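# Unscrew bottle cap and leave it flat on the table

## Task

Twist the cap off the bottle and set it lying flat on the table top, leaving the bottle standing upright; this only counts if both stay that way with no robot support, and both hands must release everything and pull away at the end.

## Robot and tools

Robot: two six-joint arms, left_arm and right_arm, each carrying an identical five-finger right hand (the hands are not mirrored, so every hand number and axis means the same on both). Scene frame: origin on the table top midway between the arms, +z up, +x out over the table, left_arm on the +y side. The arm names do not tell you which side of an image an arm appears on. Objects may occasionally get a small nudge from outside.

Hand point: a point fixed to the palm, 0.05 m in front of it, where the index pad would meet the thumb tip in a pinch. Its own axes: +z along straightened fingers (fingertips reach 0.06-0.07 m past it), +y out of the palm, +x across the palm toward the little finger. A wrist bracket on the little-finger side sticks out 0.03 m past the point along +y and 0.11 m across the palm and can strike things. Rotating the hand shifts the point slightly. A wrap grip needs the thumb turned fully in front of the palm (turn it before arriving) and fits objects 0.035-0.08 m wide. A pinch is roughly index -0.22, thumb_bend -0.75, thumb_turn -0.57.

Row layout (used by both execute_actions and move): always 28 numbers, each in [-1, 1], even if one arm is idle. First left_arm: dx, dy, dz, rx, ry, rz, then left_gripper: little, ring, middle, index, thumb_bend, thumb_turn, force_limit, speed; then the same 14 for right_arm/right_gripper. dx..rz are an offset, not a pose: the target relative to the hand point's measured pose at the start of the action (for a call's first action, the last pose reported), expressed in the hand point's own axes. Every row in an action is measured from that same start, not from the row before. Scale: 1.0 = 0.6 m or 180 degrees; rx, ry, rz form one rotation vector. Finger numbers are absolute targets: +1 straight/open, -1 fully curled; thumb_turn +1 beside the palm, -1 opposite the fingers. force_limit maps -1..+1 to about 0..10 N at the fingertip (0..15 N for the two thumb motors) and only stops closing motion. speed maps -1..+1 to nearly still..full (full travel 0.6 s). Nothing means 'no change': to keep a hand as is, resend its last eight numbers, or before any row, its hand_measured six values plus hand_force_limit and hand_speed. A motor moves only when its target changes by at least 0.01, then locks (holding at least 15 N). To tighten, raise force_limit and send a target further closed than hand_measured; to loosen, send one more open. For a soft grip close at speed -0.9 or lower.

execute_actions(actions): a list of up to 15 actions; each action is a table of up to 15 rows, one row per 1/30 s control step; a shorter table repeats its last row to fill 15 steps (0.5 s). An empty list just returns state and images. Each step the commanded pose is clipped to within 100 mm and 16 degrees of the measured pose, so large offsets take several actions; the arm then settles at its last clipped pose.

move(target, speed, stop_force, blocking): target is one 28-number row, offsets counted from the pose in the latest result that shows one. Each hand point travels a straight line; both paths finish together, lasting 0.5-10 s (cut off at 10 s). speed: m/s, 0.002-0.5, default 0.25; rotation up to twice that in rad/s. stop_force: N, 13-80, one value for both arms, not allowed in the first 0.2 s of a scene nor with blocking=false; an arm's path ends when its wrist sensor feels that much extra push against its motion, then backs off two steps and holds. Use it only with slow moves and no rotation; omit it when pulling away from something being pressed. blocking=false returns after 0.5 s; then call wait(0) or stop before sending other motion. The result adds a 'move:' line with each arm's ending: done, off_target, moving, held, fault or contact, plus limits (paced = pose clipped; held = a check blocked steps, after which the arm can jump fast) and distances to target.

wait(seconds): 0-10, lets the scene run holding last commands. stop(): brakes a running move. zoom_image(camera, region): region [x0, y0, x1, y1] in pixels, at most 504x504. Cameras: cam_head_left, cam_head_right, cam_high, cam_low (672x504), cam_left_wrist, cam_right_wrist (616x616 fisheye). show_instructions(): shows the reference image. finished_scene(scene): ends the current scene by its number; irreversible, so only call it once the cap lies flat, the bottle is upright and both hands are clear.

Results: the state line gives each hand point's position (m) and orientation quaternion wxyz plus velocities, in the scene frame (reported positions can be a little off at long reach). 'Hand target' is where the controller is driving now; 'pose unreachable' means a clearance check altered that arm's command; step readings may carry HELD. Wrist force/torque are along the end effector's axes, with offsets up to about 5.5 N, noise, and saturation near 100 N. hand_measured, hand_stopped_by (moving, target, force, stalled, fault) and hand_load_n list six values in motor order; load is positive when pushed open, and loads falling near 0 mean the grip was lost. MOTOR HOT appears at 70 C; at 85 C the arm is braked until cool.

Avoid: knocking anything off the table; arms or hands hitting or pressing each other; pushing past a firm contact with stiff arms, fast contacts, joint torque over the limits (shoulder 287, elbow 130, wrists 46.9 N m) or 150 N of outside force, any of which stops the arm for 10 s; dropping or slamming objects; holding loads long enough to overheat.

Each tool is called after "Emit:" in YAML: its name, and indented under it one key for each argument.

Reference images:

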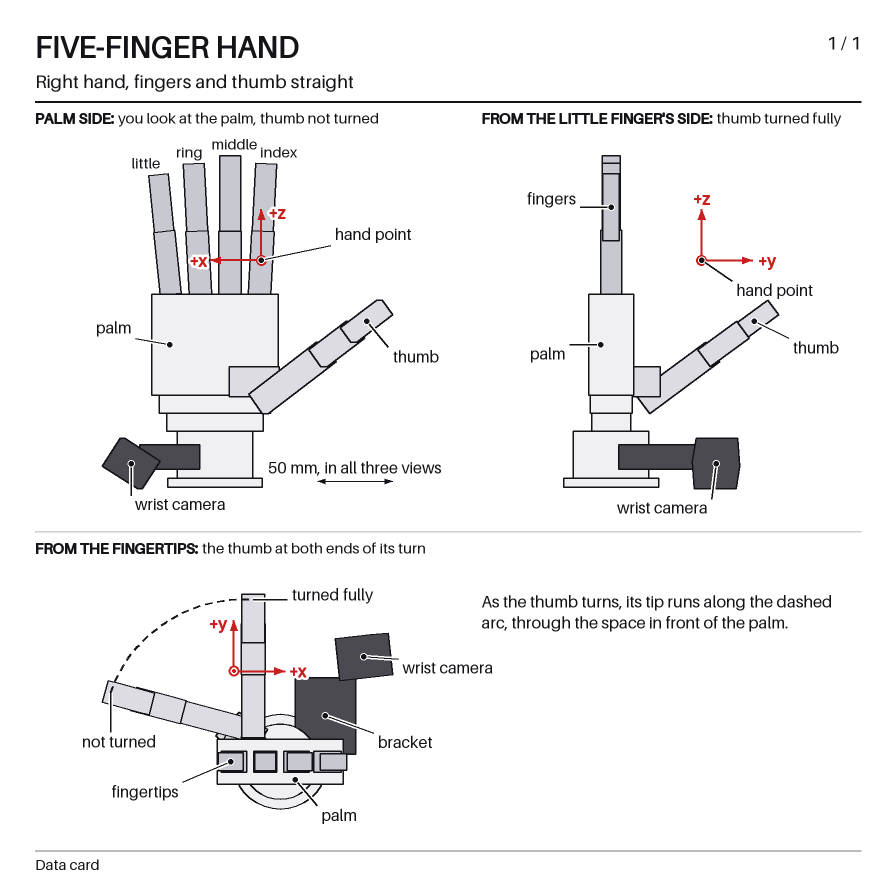

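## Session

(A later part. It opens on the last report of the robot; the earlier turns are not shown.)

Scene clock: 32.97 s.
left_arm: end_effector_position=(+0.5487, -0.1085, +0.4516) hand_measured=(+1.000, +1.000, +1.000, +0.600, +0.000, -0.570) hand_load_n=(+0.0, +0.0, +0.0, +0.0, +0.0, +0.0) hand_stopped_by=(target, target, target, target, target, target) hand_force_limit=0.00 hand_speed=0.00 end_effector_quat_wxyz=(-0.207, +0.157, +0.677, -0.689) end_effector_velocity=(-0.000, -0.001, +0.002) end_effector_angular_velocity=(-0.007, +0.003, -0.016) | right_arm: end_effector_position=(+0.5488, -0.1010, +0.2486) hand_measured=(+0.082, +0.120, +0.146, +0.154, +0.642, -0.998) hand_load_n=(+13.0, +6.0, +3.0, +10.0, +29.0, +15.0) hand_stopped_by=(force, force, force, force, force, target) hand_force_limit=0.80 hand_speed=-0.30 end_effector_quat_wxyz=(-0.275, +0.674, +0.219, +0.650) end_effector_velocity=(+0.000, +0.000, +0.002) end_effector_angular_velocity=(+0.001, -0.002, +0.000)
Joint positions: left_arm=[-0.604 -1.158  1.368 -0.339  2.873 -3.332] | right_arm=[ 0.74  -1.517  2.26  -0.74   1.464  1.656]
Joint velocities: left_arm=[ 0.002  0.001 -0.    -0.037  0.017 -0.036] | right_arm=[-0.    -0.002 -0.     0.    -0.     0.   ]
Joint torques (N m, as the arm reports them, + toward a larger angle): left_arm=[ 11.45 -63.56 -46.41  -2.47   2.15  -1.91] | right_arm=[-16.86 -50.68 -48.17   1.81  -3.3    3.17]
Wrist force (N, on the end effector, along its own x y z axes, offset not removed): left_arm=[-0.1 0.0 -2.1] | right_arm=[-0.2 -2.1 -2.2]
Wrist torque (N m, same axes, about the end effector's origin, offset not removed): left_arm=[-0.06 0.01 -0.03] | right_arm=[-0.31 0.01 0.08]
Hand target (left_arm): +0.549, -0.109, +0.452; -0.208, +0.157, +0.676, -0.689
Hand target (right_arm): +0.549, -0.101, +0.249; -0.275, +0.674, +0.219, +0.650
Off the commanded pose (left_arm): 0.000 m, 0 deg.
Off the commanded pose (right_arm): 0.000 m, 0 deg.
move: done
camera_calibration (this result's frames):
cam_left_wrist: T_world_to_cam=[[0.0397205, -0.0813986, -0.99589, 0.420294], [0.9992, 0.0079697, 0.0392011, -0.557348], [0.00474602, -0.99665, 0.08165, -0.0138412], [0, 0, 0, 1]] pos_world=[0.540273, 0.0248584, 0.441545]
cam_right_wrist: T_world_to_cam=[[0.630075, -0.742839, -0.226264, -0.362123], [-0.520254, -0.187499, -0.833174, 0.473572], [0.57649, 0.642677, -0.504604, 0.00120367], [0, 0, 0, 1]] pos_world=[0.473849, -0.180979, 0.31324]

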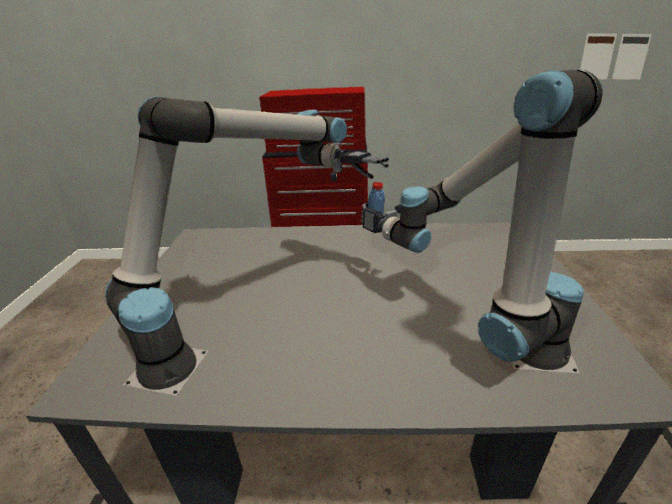

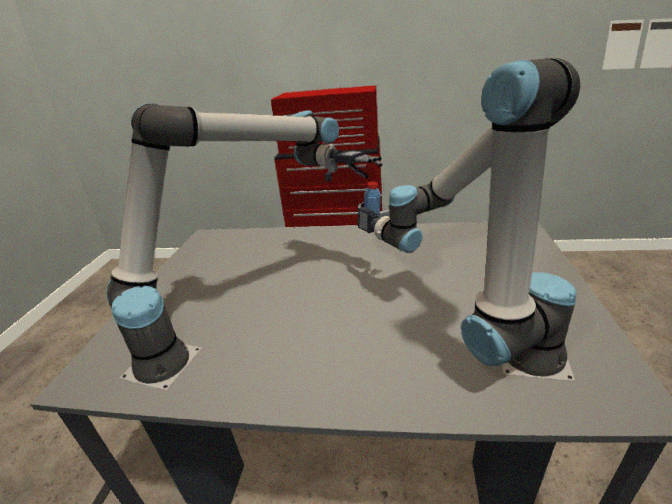

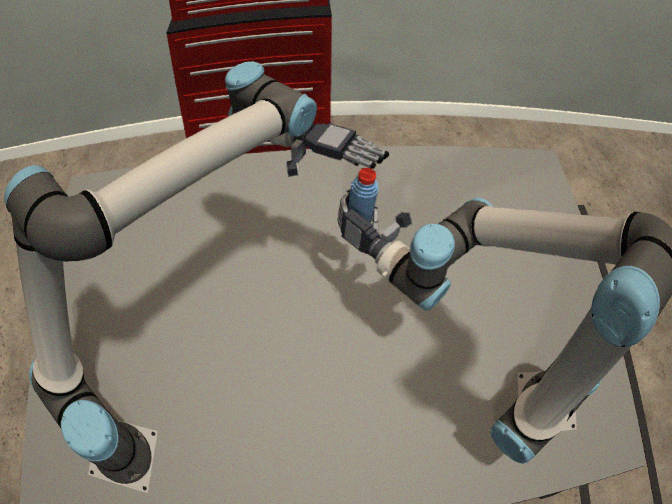

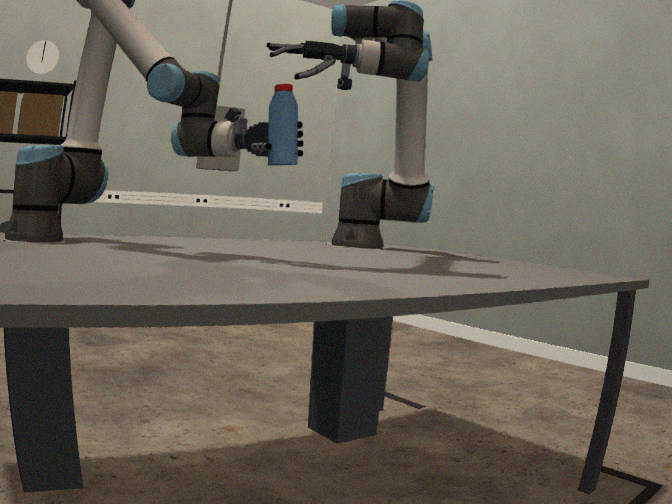

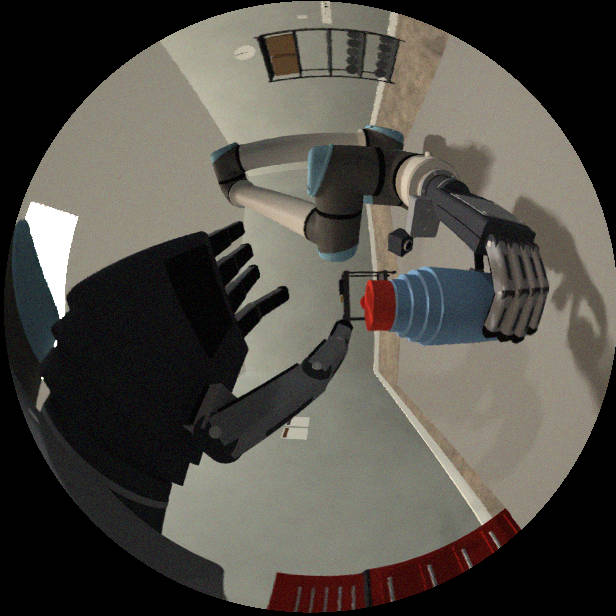

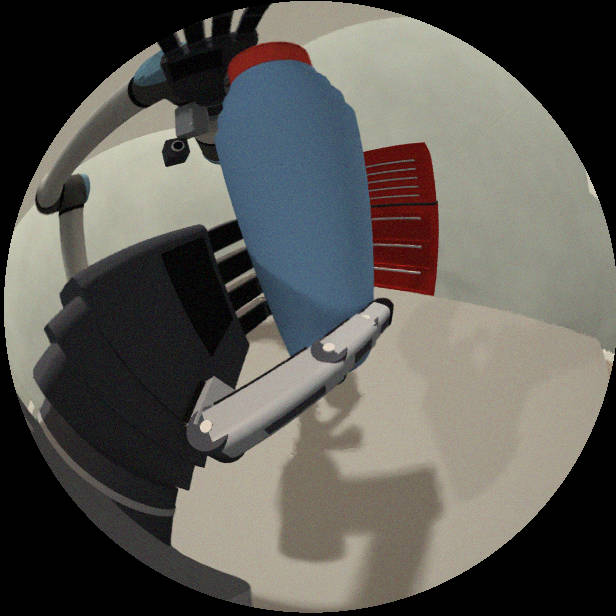

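Emit:
move:
  target: [0,0,0.025,0,0,0,1,1,1,0.6,0.6,-0.57,0,0, 0,0,0,0,0,0,-1,-1,-1,-1,-1,-1,0.8,-0.3]
  speed: 0.1

Emit:
move:
  target: [0,0.095,0.0,0,0,0,1,1,1,0.6,0.6,-0.57,0,0, 0,0,0,0,0,0,-1,-1,-1,-1,-1,-1,0.8,-0.3]
  speed: 0.05
  stop_force: 13

Scene clock: 34.17 s.
left_arm: end_effector_position=(+0.5414, -0.1213, +0.4521) hand_measured=(+1.000, +1.000, +1.000, +0.600, +0.600, -0.570) hand_load_n=(+0.0, +0.0, +0.0, +0.0, +0.0, +0.0) hand_stopped_by=(target, target, target, target, target, target) hand_force_limit=0.00 hand_speed=0.00 end_effector_quat_wxyz=(-0.207, +0.157, +0.677, -0.689) end_effector_velocity=(-0.001, -0.001, +0.002) end_effector_angular_velocity=(-0.001, -0.001, +0.000) | right_arm: end_effector_position=(+0.5488, -0.1010, +0.2486) hand_measured=(+0.082, +0.120, +0.146, +0.154, +0.642, -0.998) hand_load_n=(+13.0, +6.0, +3.0, +10.0, +29.0, +15.0) hand_stopped_by=(force, force, force, force, force, target) hand_force_limit=0.80 hand_speed=-0.30 end_effector_quat_wxyz=(-0.275, +0.674, +0.219, +0.650) end_effector_velocity=(-0.000, +0.000, +0.001) end_effector_angular_velocity=(+0.000, -0.001, +0.000)
Joint positions: left_arm=[-0.621 -1.156  1.363 -0.33   2.856 -3.324] | right_arm=[ 0.74  -1.517  2.26  -0.74   1.464  1.656]
Joint velocities: left_arm=[-0.002 -0.001 -0.001  0.003 -0.003  0.002] | right_arm=[-0.    -0.001 -0.     0.001 -0.    -0.   ]
Joint torques (N m, as the arm reports them, + toward a larger angle): left_arm=[-12.57 -63.49 -50.66   0.83  -3.01   1.68] | right_arm=[-17.34 -50.1  -48.64   1.77  -3.16   3.05]
Wrist force (N, on the end effector, along its own x y z axes, offset not removed): left_arm=[-1.2 1.4 -4.0] | right_arm=[-1.7 -2.0 -5.1]
Wrist torque (N m, same axes, about the end effector's origin, offset not removed): left_arm=[0.30 0.30 -0.02] | right_arm=[-0.22 0.55 0.16]
Hand target (left_arm): +0.541, -0.122, +0.452; -0.207, +0.157, +0.677, -0.689
Hand target (right_arm): +0.549, -0.101, +0.249; -0.275, +0.674, +0.219, +0.650
Off the commanded pose (left_arm): 0.000 m, 0 deg.
Off the commanded pose (right_arm): 0.000 m, 0 deg.
move: done
camera_calibration (this result's frames):
cam_left_wrist: T_world_to_cam=[[0.0396837, -0.0814454, -0.995887, 0.42006], [0.999201, 0.00793863, 0.0391665, -0.549916], [0.00471605, -0.996646, 0.0816953, -0.0266222], [0, 0, 0, 1]] pos_world=[0.532932, 0.0120445, 0.442046]
cam_right_wrist: T_world_to_cam=[[0.630075, -0.742839, -0.226264, -0.362123], [-0.520254, -0.187499, -0.833174, 0.473572], [0.57649, 0.642677, -0.504604, 0.00120377], [0, 0, 0, 1]] pos_world=[0.473849, -0.180979, 0.31324]

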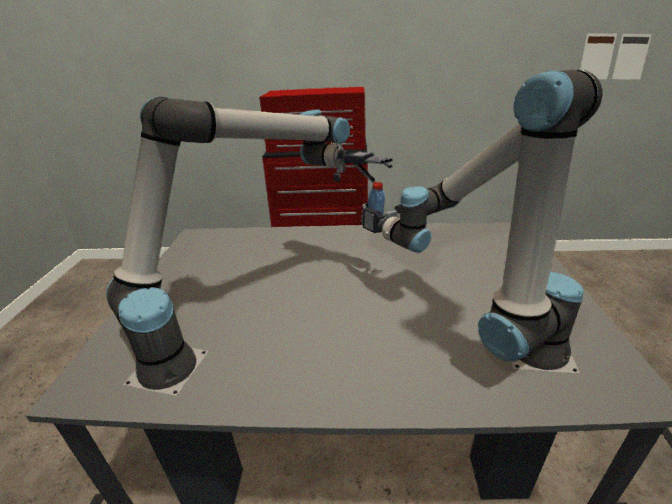

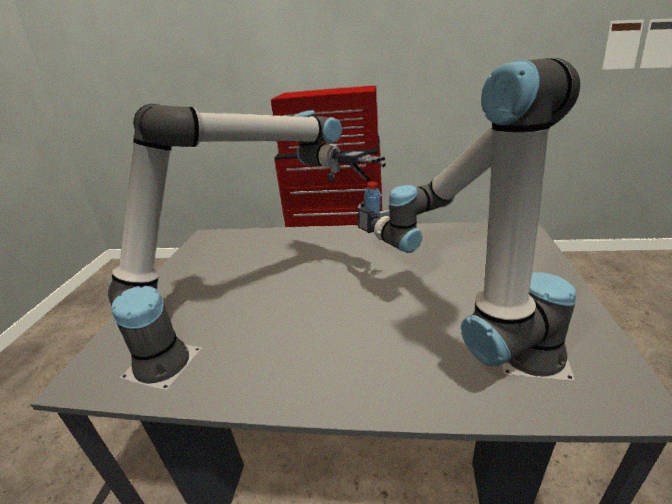

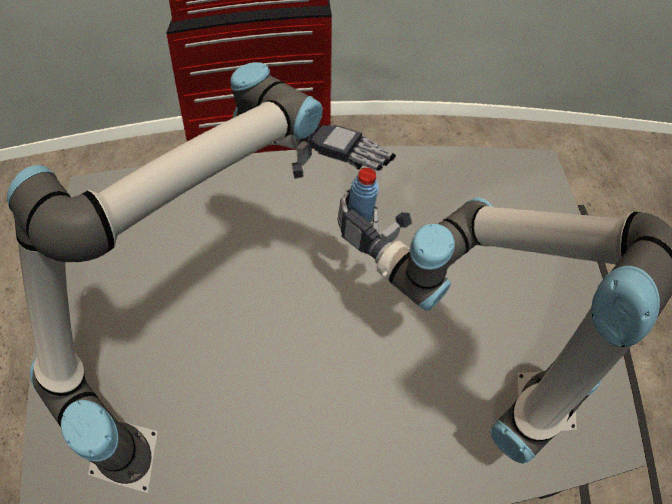

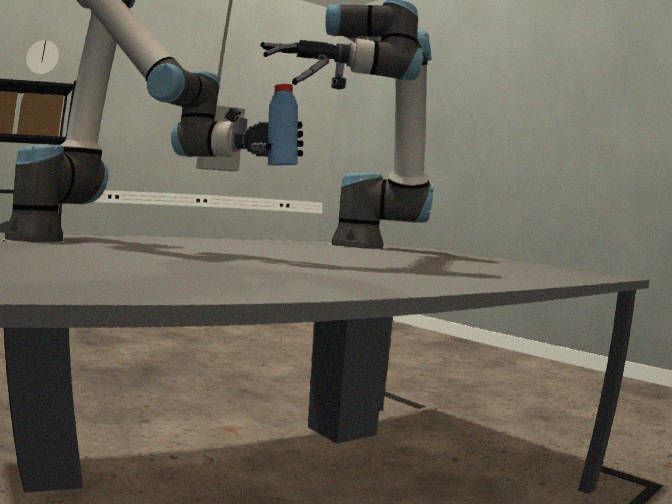

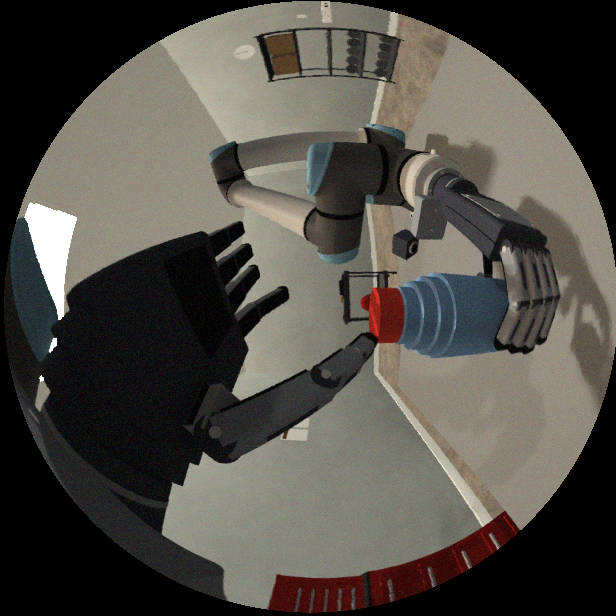

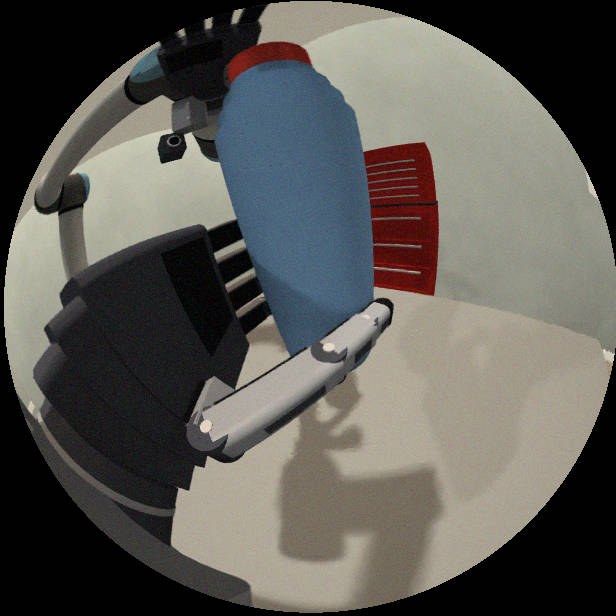

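Scene clock: 35.47 s.
left_arm: end_effector_position=(+0.5390, -0.1213, +0.4206) hand_measured=(+1.000, +1.000, +1.000, +0.600, +0.600, -0.570) hand_load_n=(+0.0, +0.0, +0.0, +0.0, +0.0, +0.0) hand_stopped_by=(target, target, target, target, target, target) hand_force_limit=0.00 hand_speed=0.00 end_effector_quat_wxyz=(-0.207, +0.157, +0.677, -0.689) end_effector_velocity=(+0.001, +0.000, +0.002) end_effector_angular_velocity=(+0.000, +0.000, -0.000) | right_arm: end_effector_position=(+0.5489, -0.1010, +0.2487) hand_measured=(+0.080, +0.120, +0.146, +0.154, +0.642, -1.000) hand_load_n=(+0.0, +3.0, +5.0, +14.5, +21.0, -1.0) hand_stopped_by=(force, force, force, force, force, target) hand_force_limit=0.80 hand_speed=-0.30 end_effector_quat_wxyz=(-0.275, +0.674, +0.219, +0.650) end_effector_velocity=(-0.000, -0.000, +0.001) end_effector_angular_velocity=(+0.000, +0.000, +0.000)
Joint positions: left_arm=[-0.623 -1.146  1.405 -0.379  2.854 -3.321] | right_arm=[ 0.74  -1.517  2.26  -0.74   1.464  1.656]
Joint velocities: left_arm=[ 0.001  0.    -0.004  0.004  0.001 -0.   ] | right_arm=[ 0.    -0.001 -0.     0.001 -0.     0.   ]
Joint torques (N m, as the arm reports them, + toward a larger angle): left_arm=[ 10.24 -80.68 -51.07   0.67   2.11  -0.45] | right_arm=[-10.37 -40.55 -31.96  -5.34  -2.65  -0.63]
Wrist force (N, on the end effector, along its own x y z axes, offset not removed): left_arm=[-2.3 -1.5 -3.3] | right_arm=[-0.5 2.0 0.1]
Wrist torque (N m, same axes, about the end effector's origin, offset not removed): left_arm=[-0.17 0.36 -0.15] | right_arm=[0.11 -0.02 -0.03]
Hand target (left_arm): +0.539, -0.121, +0.421; -0.207, +0.157, +0.677, -0.689
Hand target (right_arm): +0.549, -0.101, +0.249; -0.275, +0.674, +0.219, +0.650
Off the commanded pose (left_arm): 0.025 m, 0 deg.
Off the commanded pose (right_arm): 0.000 m, 0 deg.
move: contact (left_arm)
camera_calibration (this result's frames):
cam_left_wrist: T_world_to_cam=[[0.0399508, -0.0810435, -0.99591, 0.388746], [0.999191, 0.00791323, 0.0394385, -0.546457], [0.00468463, -0.996679, 0.081294, -0.0238583], [0, 0, 0, 1]] pos_world=[0.530596, 0.0120505, 0.410647]
cam_right_wrist: T_world_to_cam=[[0.630094, -0.742815, -0.226289, -0.362113], [-0.520192, -0.18742, -0.833231, 0.473659], [0.576526, 0.642728, -0.504499, 0.0011607], [0, 0, 0, 1]] pos_world=[0.47389, -0.180956, 0.31331]

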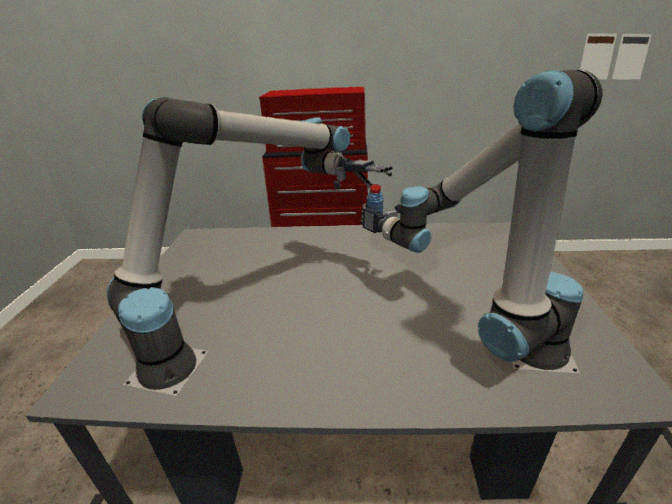

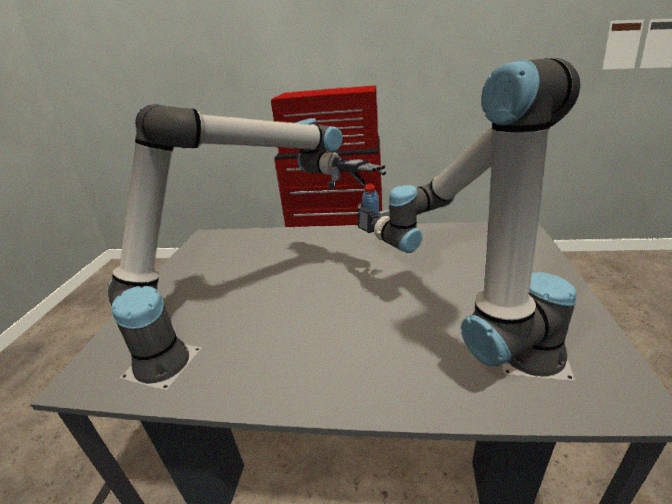

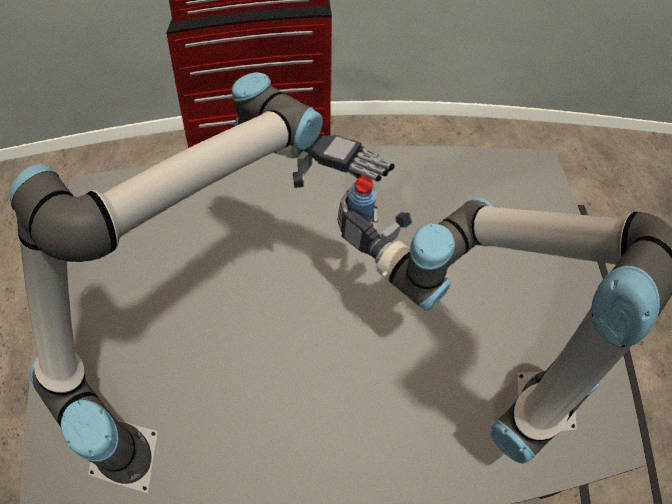

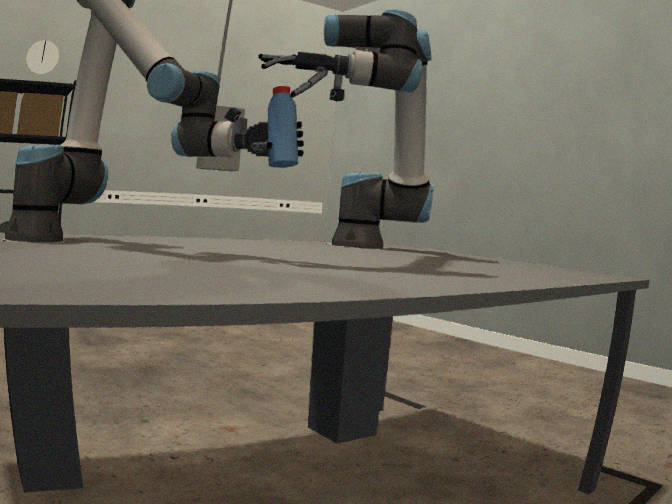

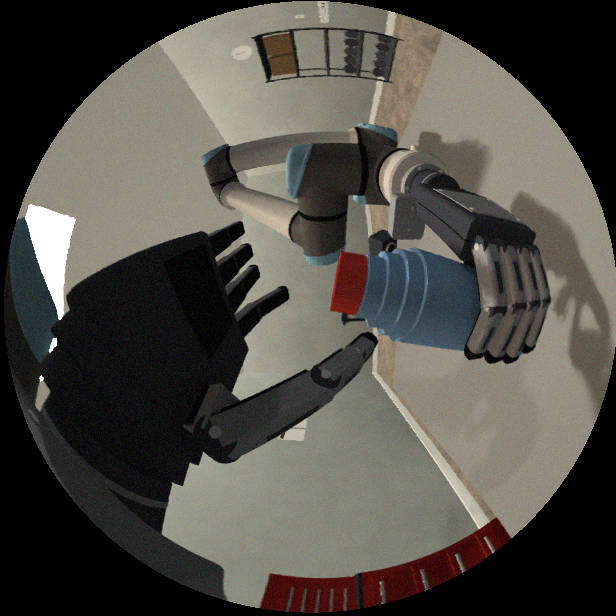

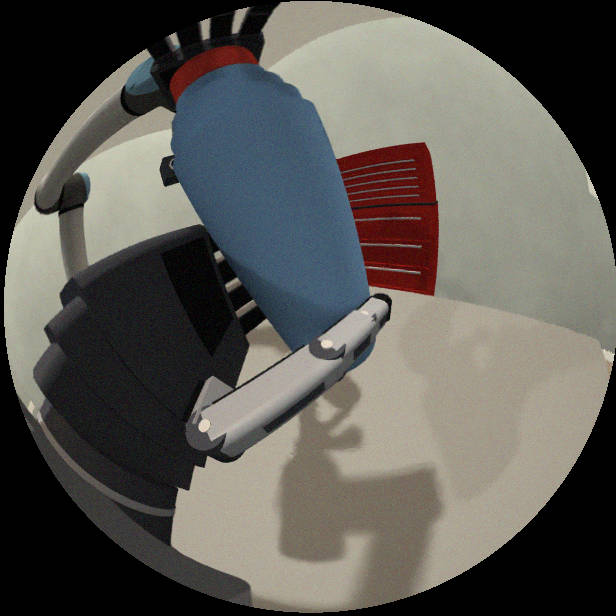

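Emit:
move:
  target: [0,-0.07,0.0,0,0,0,1,1,1,0.6,-0.75,-0.57,0,0, 0,0,0,0,0,0,-0.95,-0.95,-0.95,-0.95,-0.95,-1,1,-0.5]
  speed: 0.1

Scene clock: 37.23 s.
left_arm: end_effector_position=(+0.5421, -0.1214, +0.4625) hand_measured=(+1.000, +1.000, +1.000, +0.600, -0.750, -0.570) hand_load_n=(+0.0, +0.0, +0.0, +0.0, +0.0, +0.0) hand_stopped_by=(target, target, target, target, target, target) hand_force_limit=0.00 hand_speed=0.00 end_effector_quat_wxyz=(-0.207, +0.157, +0.677, -0.689) end_effector_velocity=(+0.000, -0.001, -0.002) end_effector_angular_velocity=(+0.001, +0.001, -0.000) | right_arm: end_effector_position=(+0.5489, -0.1010, +0.2487) hand_measured=(+0.004, +0.076, +0.124, +0.154, +0.642, -1.000) hand_load_n=(+10.5, +7.0, +6.0, +10.0, +29.5, +12.0) hand_stopped_by=(force, force, force, force, force, target) hand_force_limit=1.00 hand_speed=-0.50 end_effector_quat_wxyz=(-0.275, +0.674, +0.219, +0.650) end_effector_velocity=(-0.001, -0.000, -0.002) end_effector_angular_velocity=(-0.002, +0.003, +0.000)
Joint positions: left_arm=[-0.621 -1.158  1.347 -0.31   2.856 -3.323] | right_arm=[ 0.74  -1.517  2.26  -0.74   1.464  1.656]
Joint velocities: left_arm=[-0.     0.002  0.    -0.    -0.     0.   ] | right_arm=[0.    0.001 0.001 0.001 0.    0.   ]
Joint torques (N m, as the arm reports them, + toward a larger angle): left_arm=[ 11.25 -62.12 -51.86   0.94   2.26   1.69] | right_arm=[-12.26 -36.51 -29.78  -4.55  -2.59  -2.26]
Wrist force (N, on the end effector, along its own x y z axes, offset not removed): left_arm=[-1.6 0.5 -4.1] | right_arm=[-2.8 -1.2 -2.6]
Wrist torque (N m, same axes, about the end effector's origin, offset not removed): left_arm=[0.07 0.35 -0.02] | right_arm=[-0.30 0.29 -0.04]
Hand target (left_arm): +0.542, -0.121, +0.463; -0.207, +0.157, +0.677, -0.689
Hand target (right_arm): +0.549, -0.101, +0.249; -0.275, +0.674, +0.219, +0.650
Off the commanded pose (left_arm): 0.000 m, 0 deg.
Off the commanded pose (right_arm): 0.000 m, 0 deg.
move: done
camera_calibration (this result's frames):
cam_left_wrist: T_world_to_cam=[[0.0399529, -0.08105, -0.995909, 0.43033], [0.999191, 0.0079134, 0.0394406, -0.551132], [0.00468437, -0.996679, 0.0813006, -0.0273827], [0, 0, 0, 1]] pos_world=[0.533622, 0.0119479, 0.452533]
cam_right_wrist: T_world_to_cam=[[0.630095, -0.742814, -0.226289, -0.362113], [-0.520189, -0.187418, -0.833234, 0.473659], [0.576527, 0.642729, -0.504495, 0.00115902], [0, 0, 0, 1]] pos_world=[0.47389, -0.180956, 0.313311]

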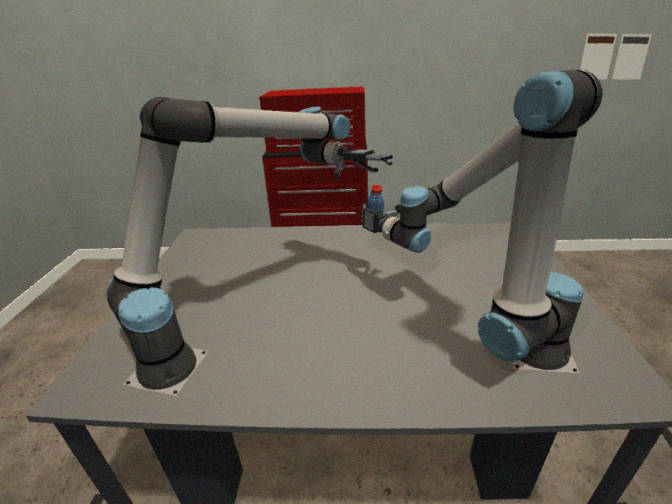

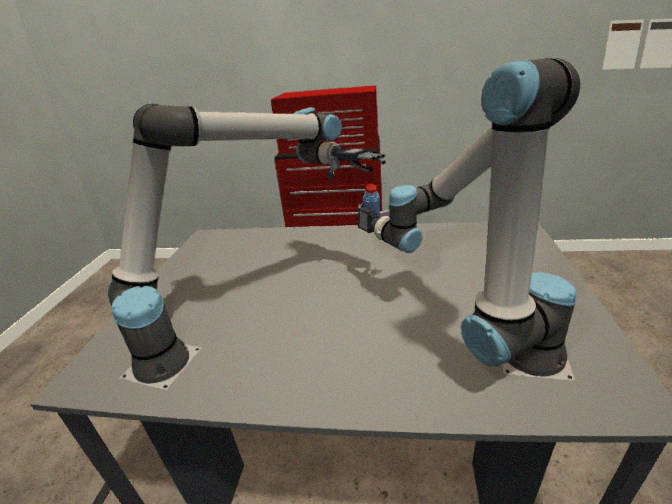

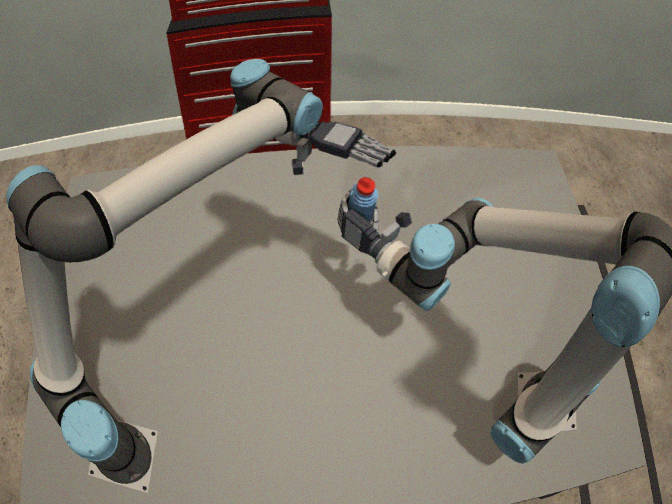

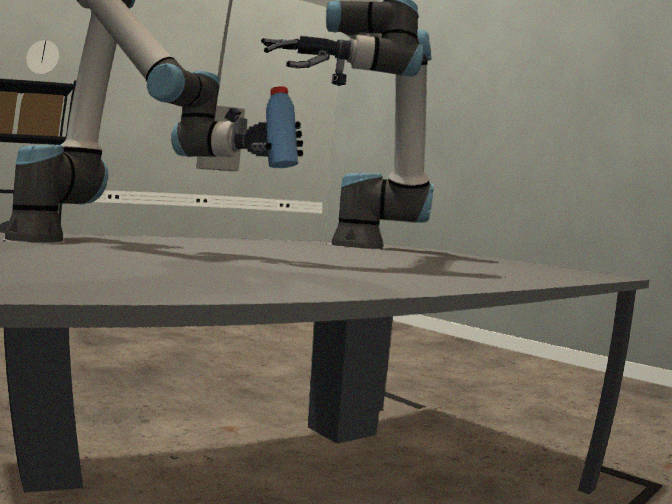

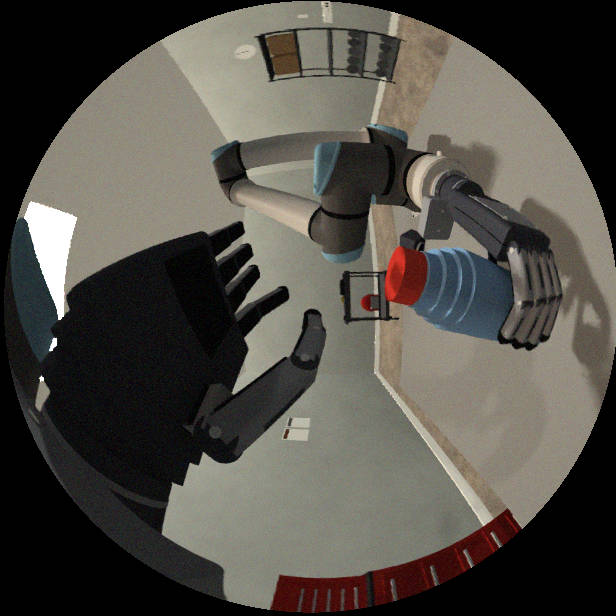

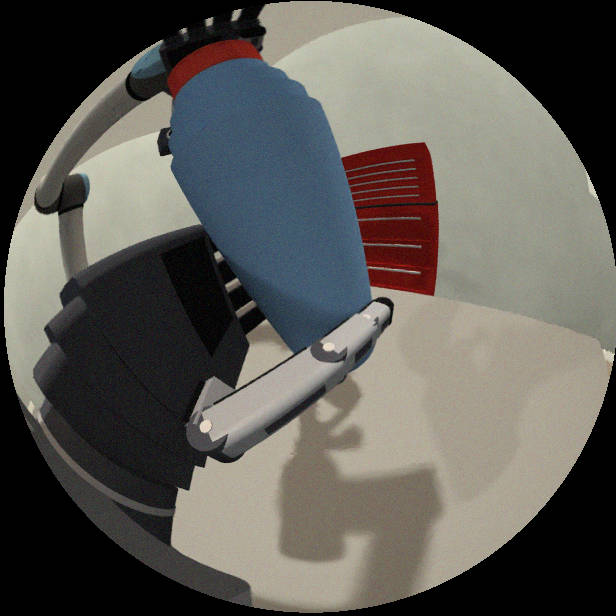

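Emit:
move:
  target: [0,0,0.0,0,0,0,1,1,1,0.6,-0.75,-0.57,0,0, 0,0,0,0,-0.022,0.067,-0.95,-0.95,-0.95,-0.95,-0.95,-1,1,-0.5]
  speed: 0.15

Emit:
move:
  target: [0,0,0.0,0,-0.35,0,1,1,1,0.6,-0.75,-0.57,0,0, 0,0,0,0,0,0,-0.95,-0.95,-0.95,-0.95,-0.95,-1,1,-0.5]
  speed: 0.3

Scene clock: 38.73 s.
left_arm: end_effector_position=(+0.5421, -0.1214, +0.4625) hand_measured=(+1.000, +1.000, +1.000, +0.600, -0.750, -0.570) hand_load_n=(+0.0, +0.0, +0.0, +0.0, +0.0, +0.0) hand_stopped_by=(target, target, target, target, target, target) hand_force_limit=0.00 hand_speed=0.00 end_effector_quat_wxyz=(-0.207, +0.157, +0.677, -0.689) end_effector_velocity=(-0.000, -0.000, +0.001) end_effector_angular_velocity=(-0.002, -0.002, -0.001) | right_arm: end_effector_position=(+0.5488, -0.1010, +0.2487) hand_measured=(+0.004, +0.076, +0.124, +0.154, +0.642, -1.000) hand_load_n=(+10.5, +7.0, +6.0, +10.0, +29.5, +12.0) hand_stopped_by=(force, force, force, force, force, target) hand_force_limit=1.00 hand_speed=-0.50 end_effector_quat_wxyz=(-0.333, +0.715, +0.157, +0.594) end_effector_velocity=(+0.000, +0.000, +0.002) end_effector_angular_velocity=(+0.008, +0.010, +0.001)
Joint positions: left_arm=[-0.621 -1.158  1.347 -0.31   2.856 -3.322] | right_arm=[ 0.714 -1.542  2.222 -0.607  1.426  1.856]
Joint velocities: left_arm=[-0.    -0.001 -0.001 -0.001  0.001  0.   ] | right_arm=[-0.002 -0.003 -0.003  0.008 -0.004  0.012]
Joint torques (N m, as the arm reports them, + toward a larger angle): left_arm=[ 11.78 -66.96 -50.     0.42   2.26   1.01] | right_arm=[-15.92 -47.46 -50.89   2.2   -3.6    3.69]
Wrist force (N, on the end effector, along its own x y z axes, offset not removed): left_arm=[0.3 -0.1 -2.5] | right_arm=[1.4 2.6 -3.7]
Wrist torque (N m, same axes, about the end effector's origin, offset not removed): left_arm=[-0.11 -0.07 0.06] | right_arm=[0.47 -0.24 0.35]
Hand target (left_arm): +0.542, -0.121, +0.463; -0.207, +0.157, +0.677, -0.689
Hand target (right_arm): +0.549, -0.101, +0.249; -0.334, +0.715, +0.156, +0.594
Off the commanded pose (left_arm): 0.000 m, 0 deg.
Off the commanded pose (right_arm): 0.000 m, 0 deg.
move: done
camera_calibration (this result's frames):
cam_left_wrist: T_world_to_cam=[[0.0399508, -0.0810443, -0.99591, 0.43033], [0.999191, 0.00791324, 0.0394384, -0.551133], [0.00468461, -0.996679, 0.0812948, -0.0273812], [0, 0, 0, 1]] pos_world=[0.533623, 0.0119468, 0.452531]
cam_right_wrist: T_world_to_cam=[[0.572299, -0.703029, -0.422166, -0.277636], [-0.668064, -0.101152, -0.737197, 0.539646], [0.475568, 0.70393, -0.527557, 0.0685653], [0, 0, 0, 1]] pos_world=[0.486801, -0.188865, 0.316789]

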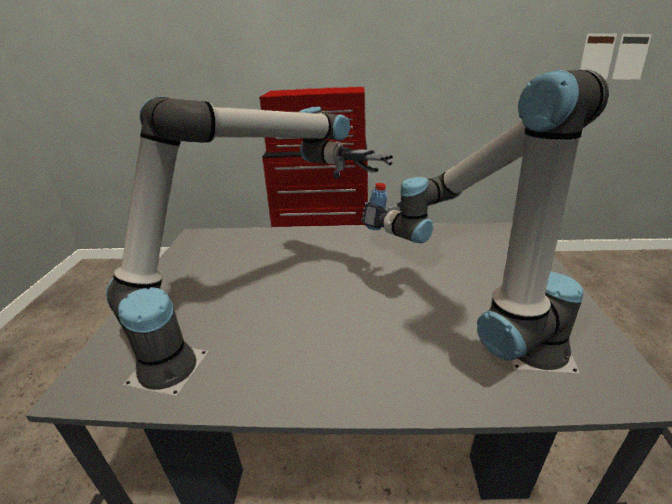

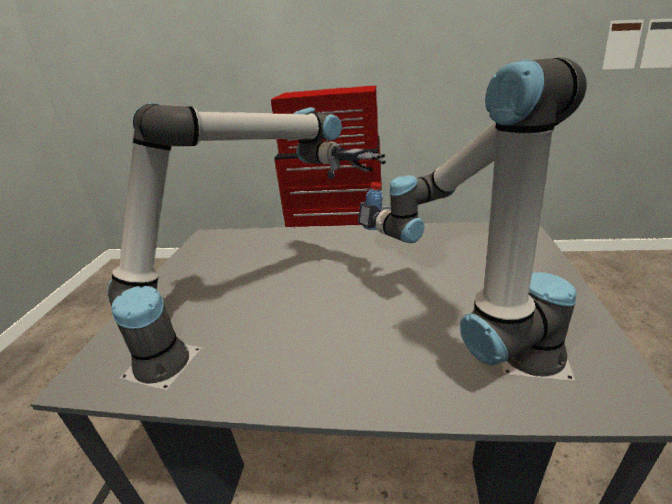

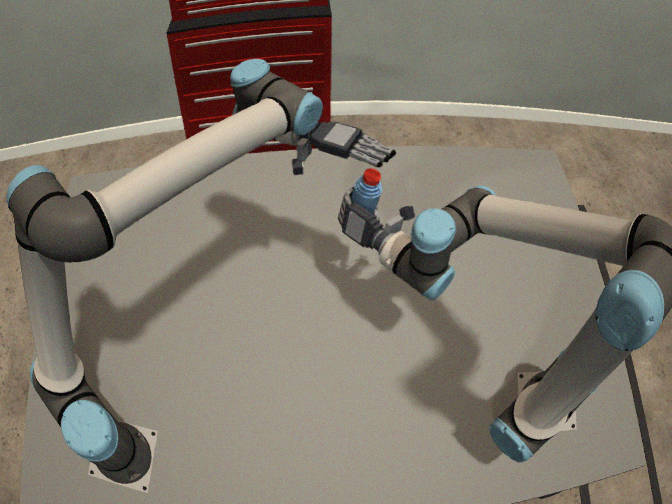

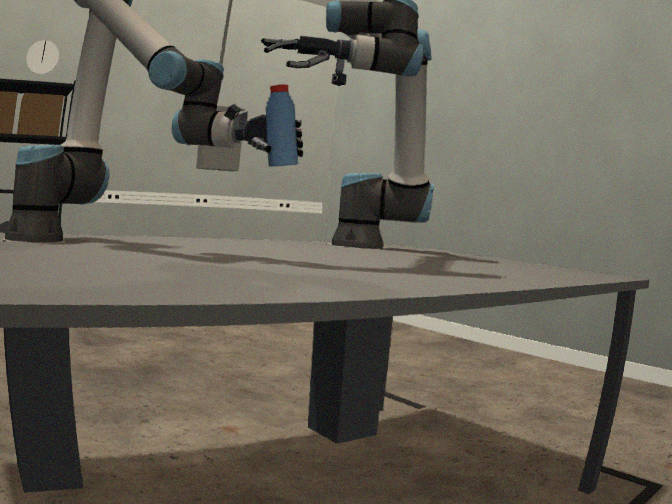

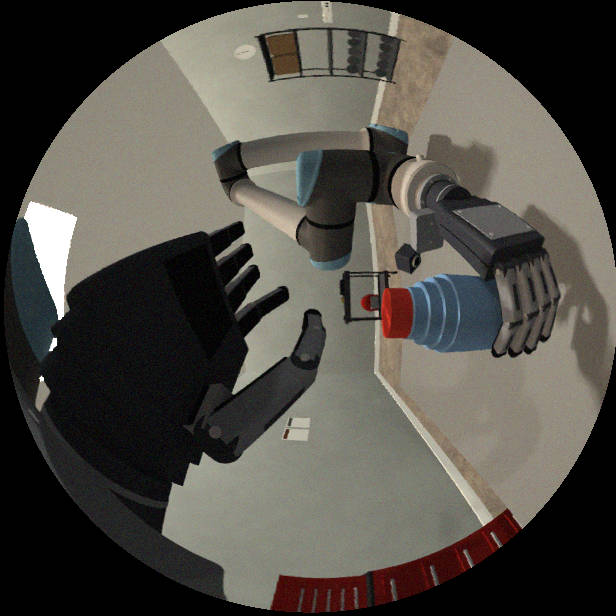

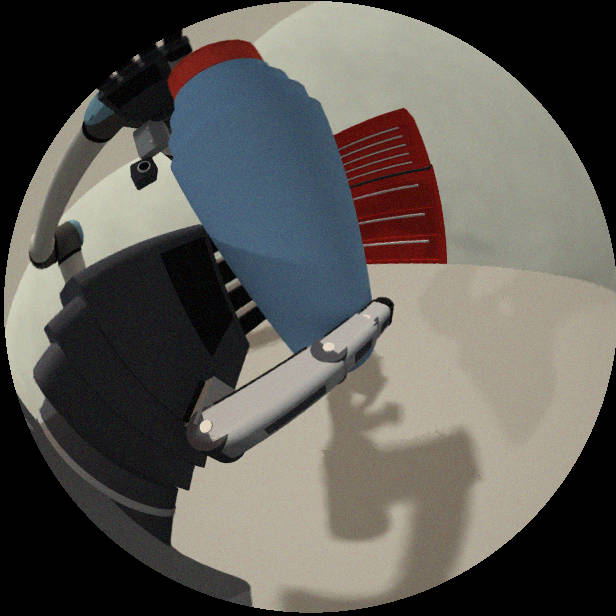

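Scene clock: 41.20 s.
left_arm: end_effector_position=(+0.5421, -0.1212, +0.4624) hand_measured=(+1.000, +1.000, +1.000, +0.600, -0.750, -0.570) hand_load_n=(+0.0, +0.0, +0.0, +0.0, +0.0, +0.0) hand_stopped_by=(target, target, target, target, target, target) hand_force_limit=0.00 hand_speed=0.00 end_effector_quat_wxyz=(+0.176, -0.226, +0.685, -0.670) end_effector_velocity=(+0.001, -0.001, -0.003) end_effector_angular_velocity=(+0.003, +0.001, +0.013) | right_arm: end_effector_position=(+0.5488, -0.1010, +0.2487) hand_measured=(+0.004, +0.076, +0.124, +0.154, +0.642, -1.000) hand_load_n=(+10.5, +7.0, +6.0, +10.0, +29.5, +12.0) hand_stopped_by=(force, force, force, force, force, target) hand_force_limit=1.00 hand_speed=-0.50 end_effector_quat_wxyz=(-0.333, +0.715, +0.157, +0.594) end_effector_velocity=(+0.001, +0.001, +0.002) end_effector_angular_velocity=(+0.002, -0.003, +0.000)
Joint positions: left_arm=[-0.968 -1.431  1.664 -0.192  1.416 -3.208] | right_arm=[ 0.714 -1.542  2.222 -0.607  1.426  1.856]
Joint velocities: left_arm=[-0.005  0.004 -0.001  0.001 -0.019 -0.   ] | right_arm=[ 0.    -0.001 -0.001 -0.002 -0.     0.   ]
Joint torques (N m, as the arm reports them, + toward a larger angle): left_arm=[-10.57 -43.53 -52.28   0.27  -2.96  -2.03] | right_arm=[ 19.71 -22.11 -23.03  -4.98   2.99  -4.39]
Wrist force (N, on the end effector, along its own x y z axes, offset not removed): left_arm=[0.4 0.4 -2.0] | right_arm=[-0.7 -2.6 3.6]
Wrist torque (N m, same axes, about the end effector's origin, offset not removed): left_arm=[-0.06 0.07 0.06] | right_arm=[-0.77 0.05 -0.01]
Hand target (left_arm): +0.542, -0.121, +0.462; +0.177, -0.226, +0.685, -0.669
Hand target (right_arm): +0.549, -0.101, +0.249; -0.333, +0.715, +0.157, +0.594
Off the commanded pose (left_arm): 0.000 m, 0 deg.
Off the commanded pose (right_arm): 0.000 m, 0 deg.
move: done
camera_calibration (this result's frames):
cam_left_wrist: T_world_to_cam=[[0.0532551, 0.0634658, -0.996562, 0.440849], [0.452384, 0.888161, 0.0807371, -0.167177], [0.890232, -0.455128, 0.0185882, -0.412541], [0, 0, 0, 1]] pos_world=[0.419407, -0.0672577, 0.460499]
cam_right_wrist: T_world_to_cam=[[0.572299, -0.703029, -0.422166, -0.277636], [-0.668064, -0.101152, -0.737197, 0.539645], [0.475568, 0.70393, -0.527558, 0.0685653], [0, 0, 0, 1]] pos_world=[0.486801, -0.188865, 0.316789]

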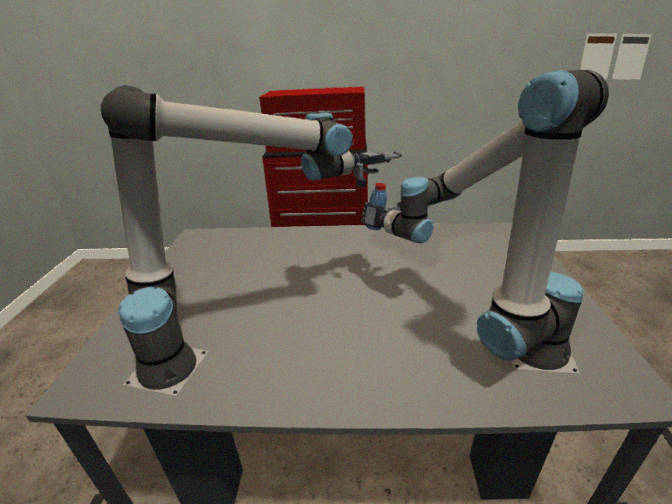

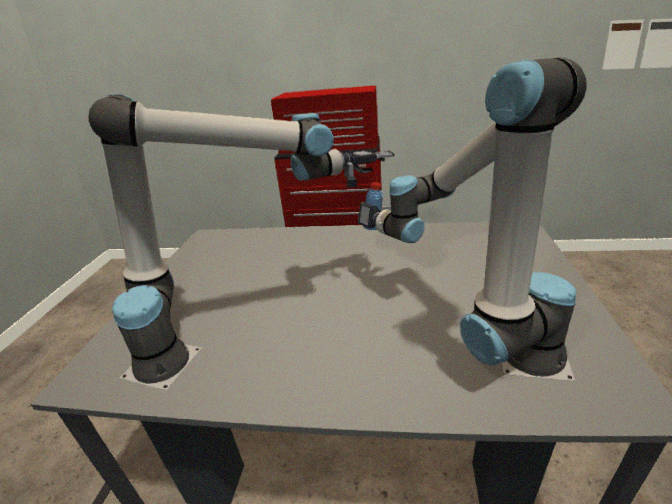

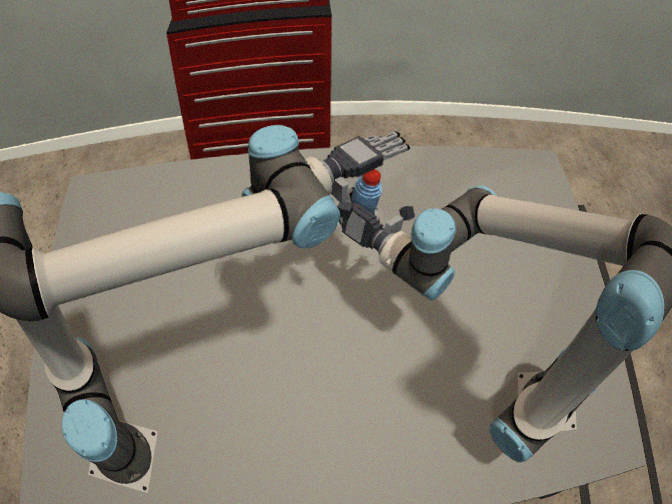

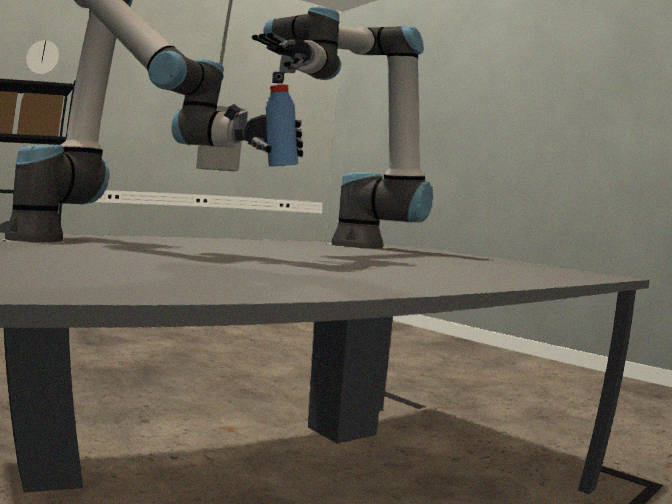

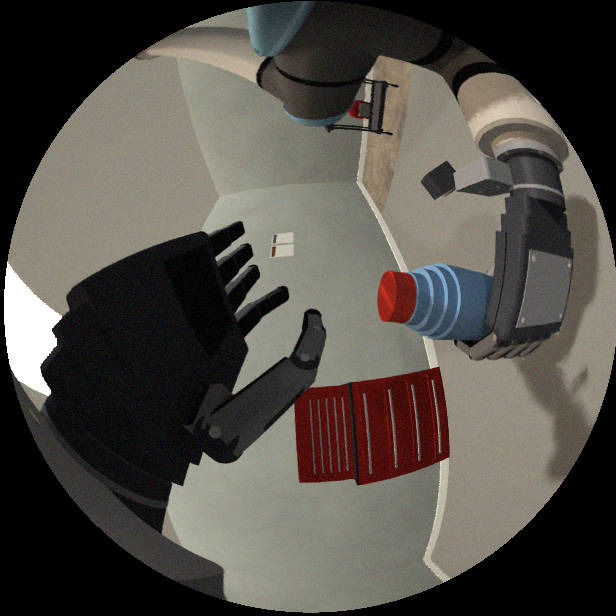

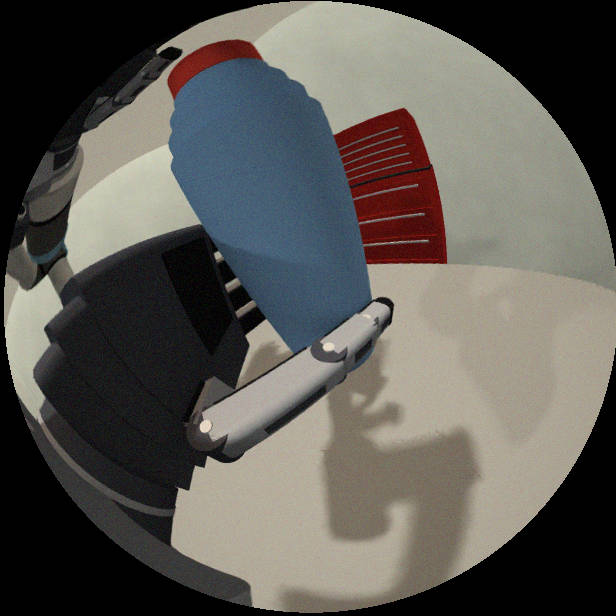

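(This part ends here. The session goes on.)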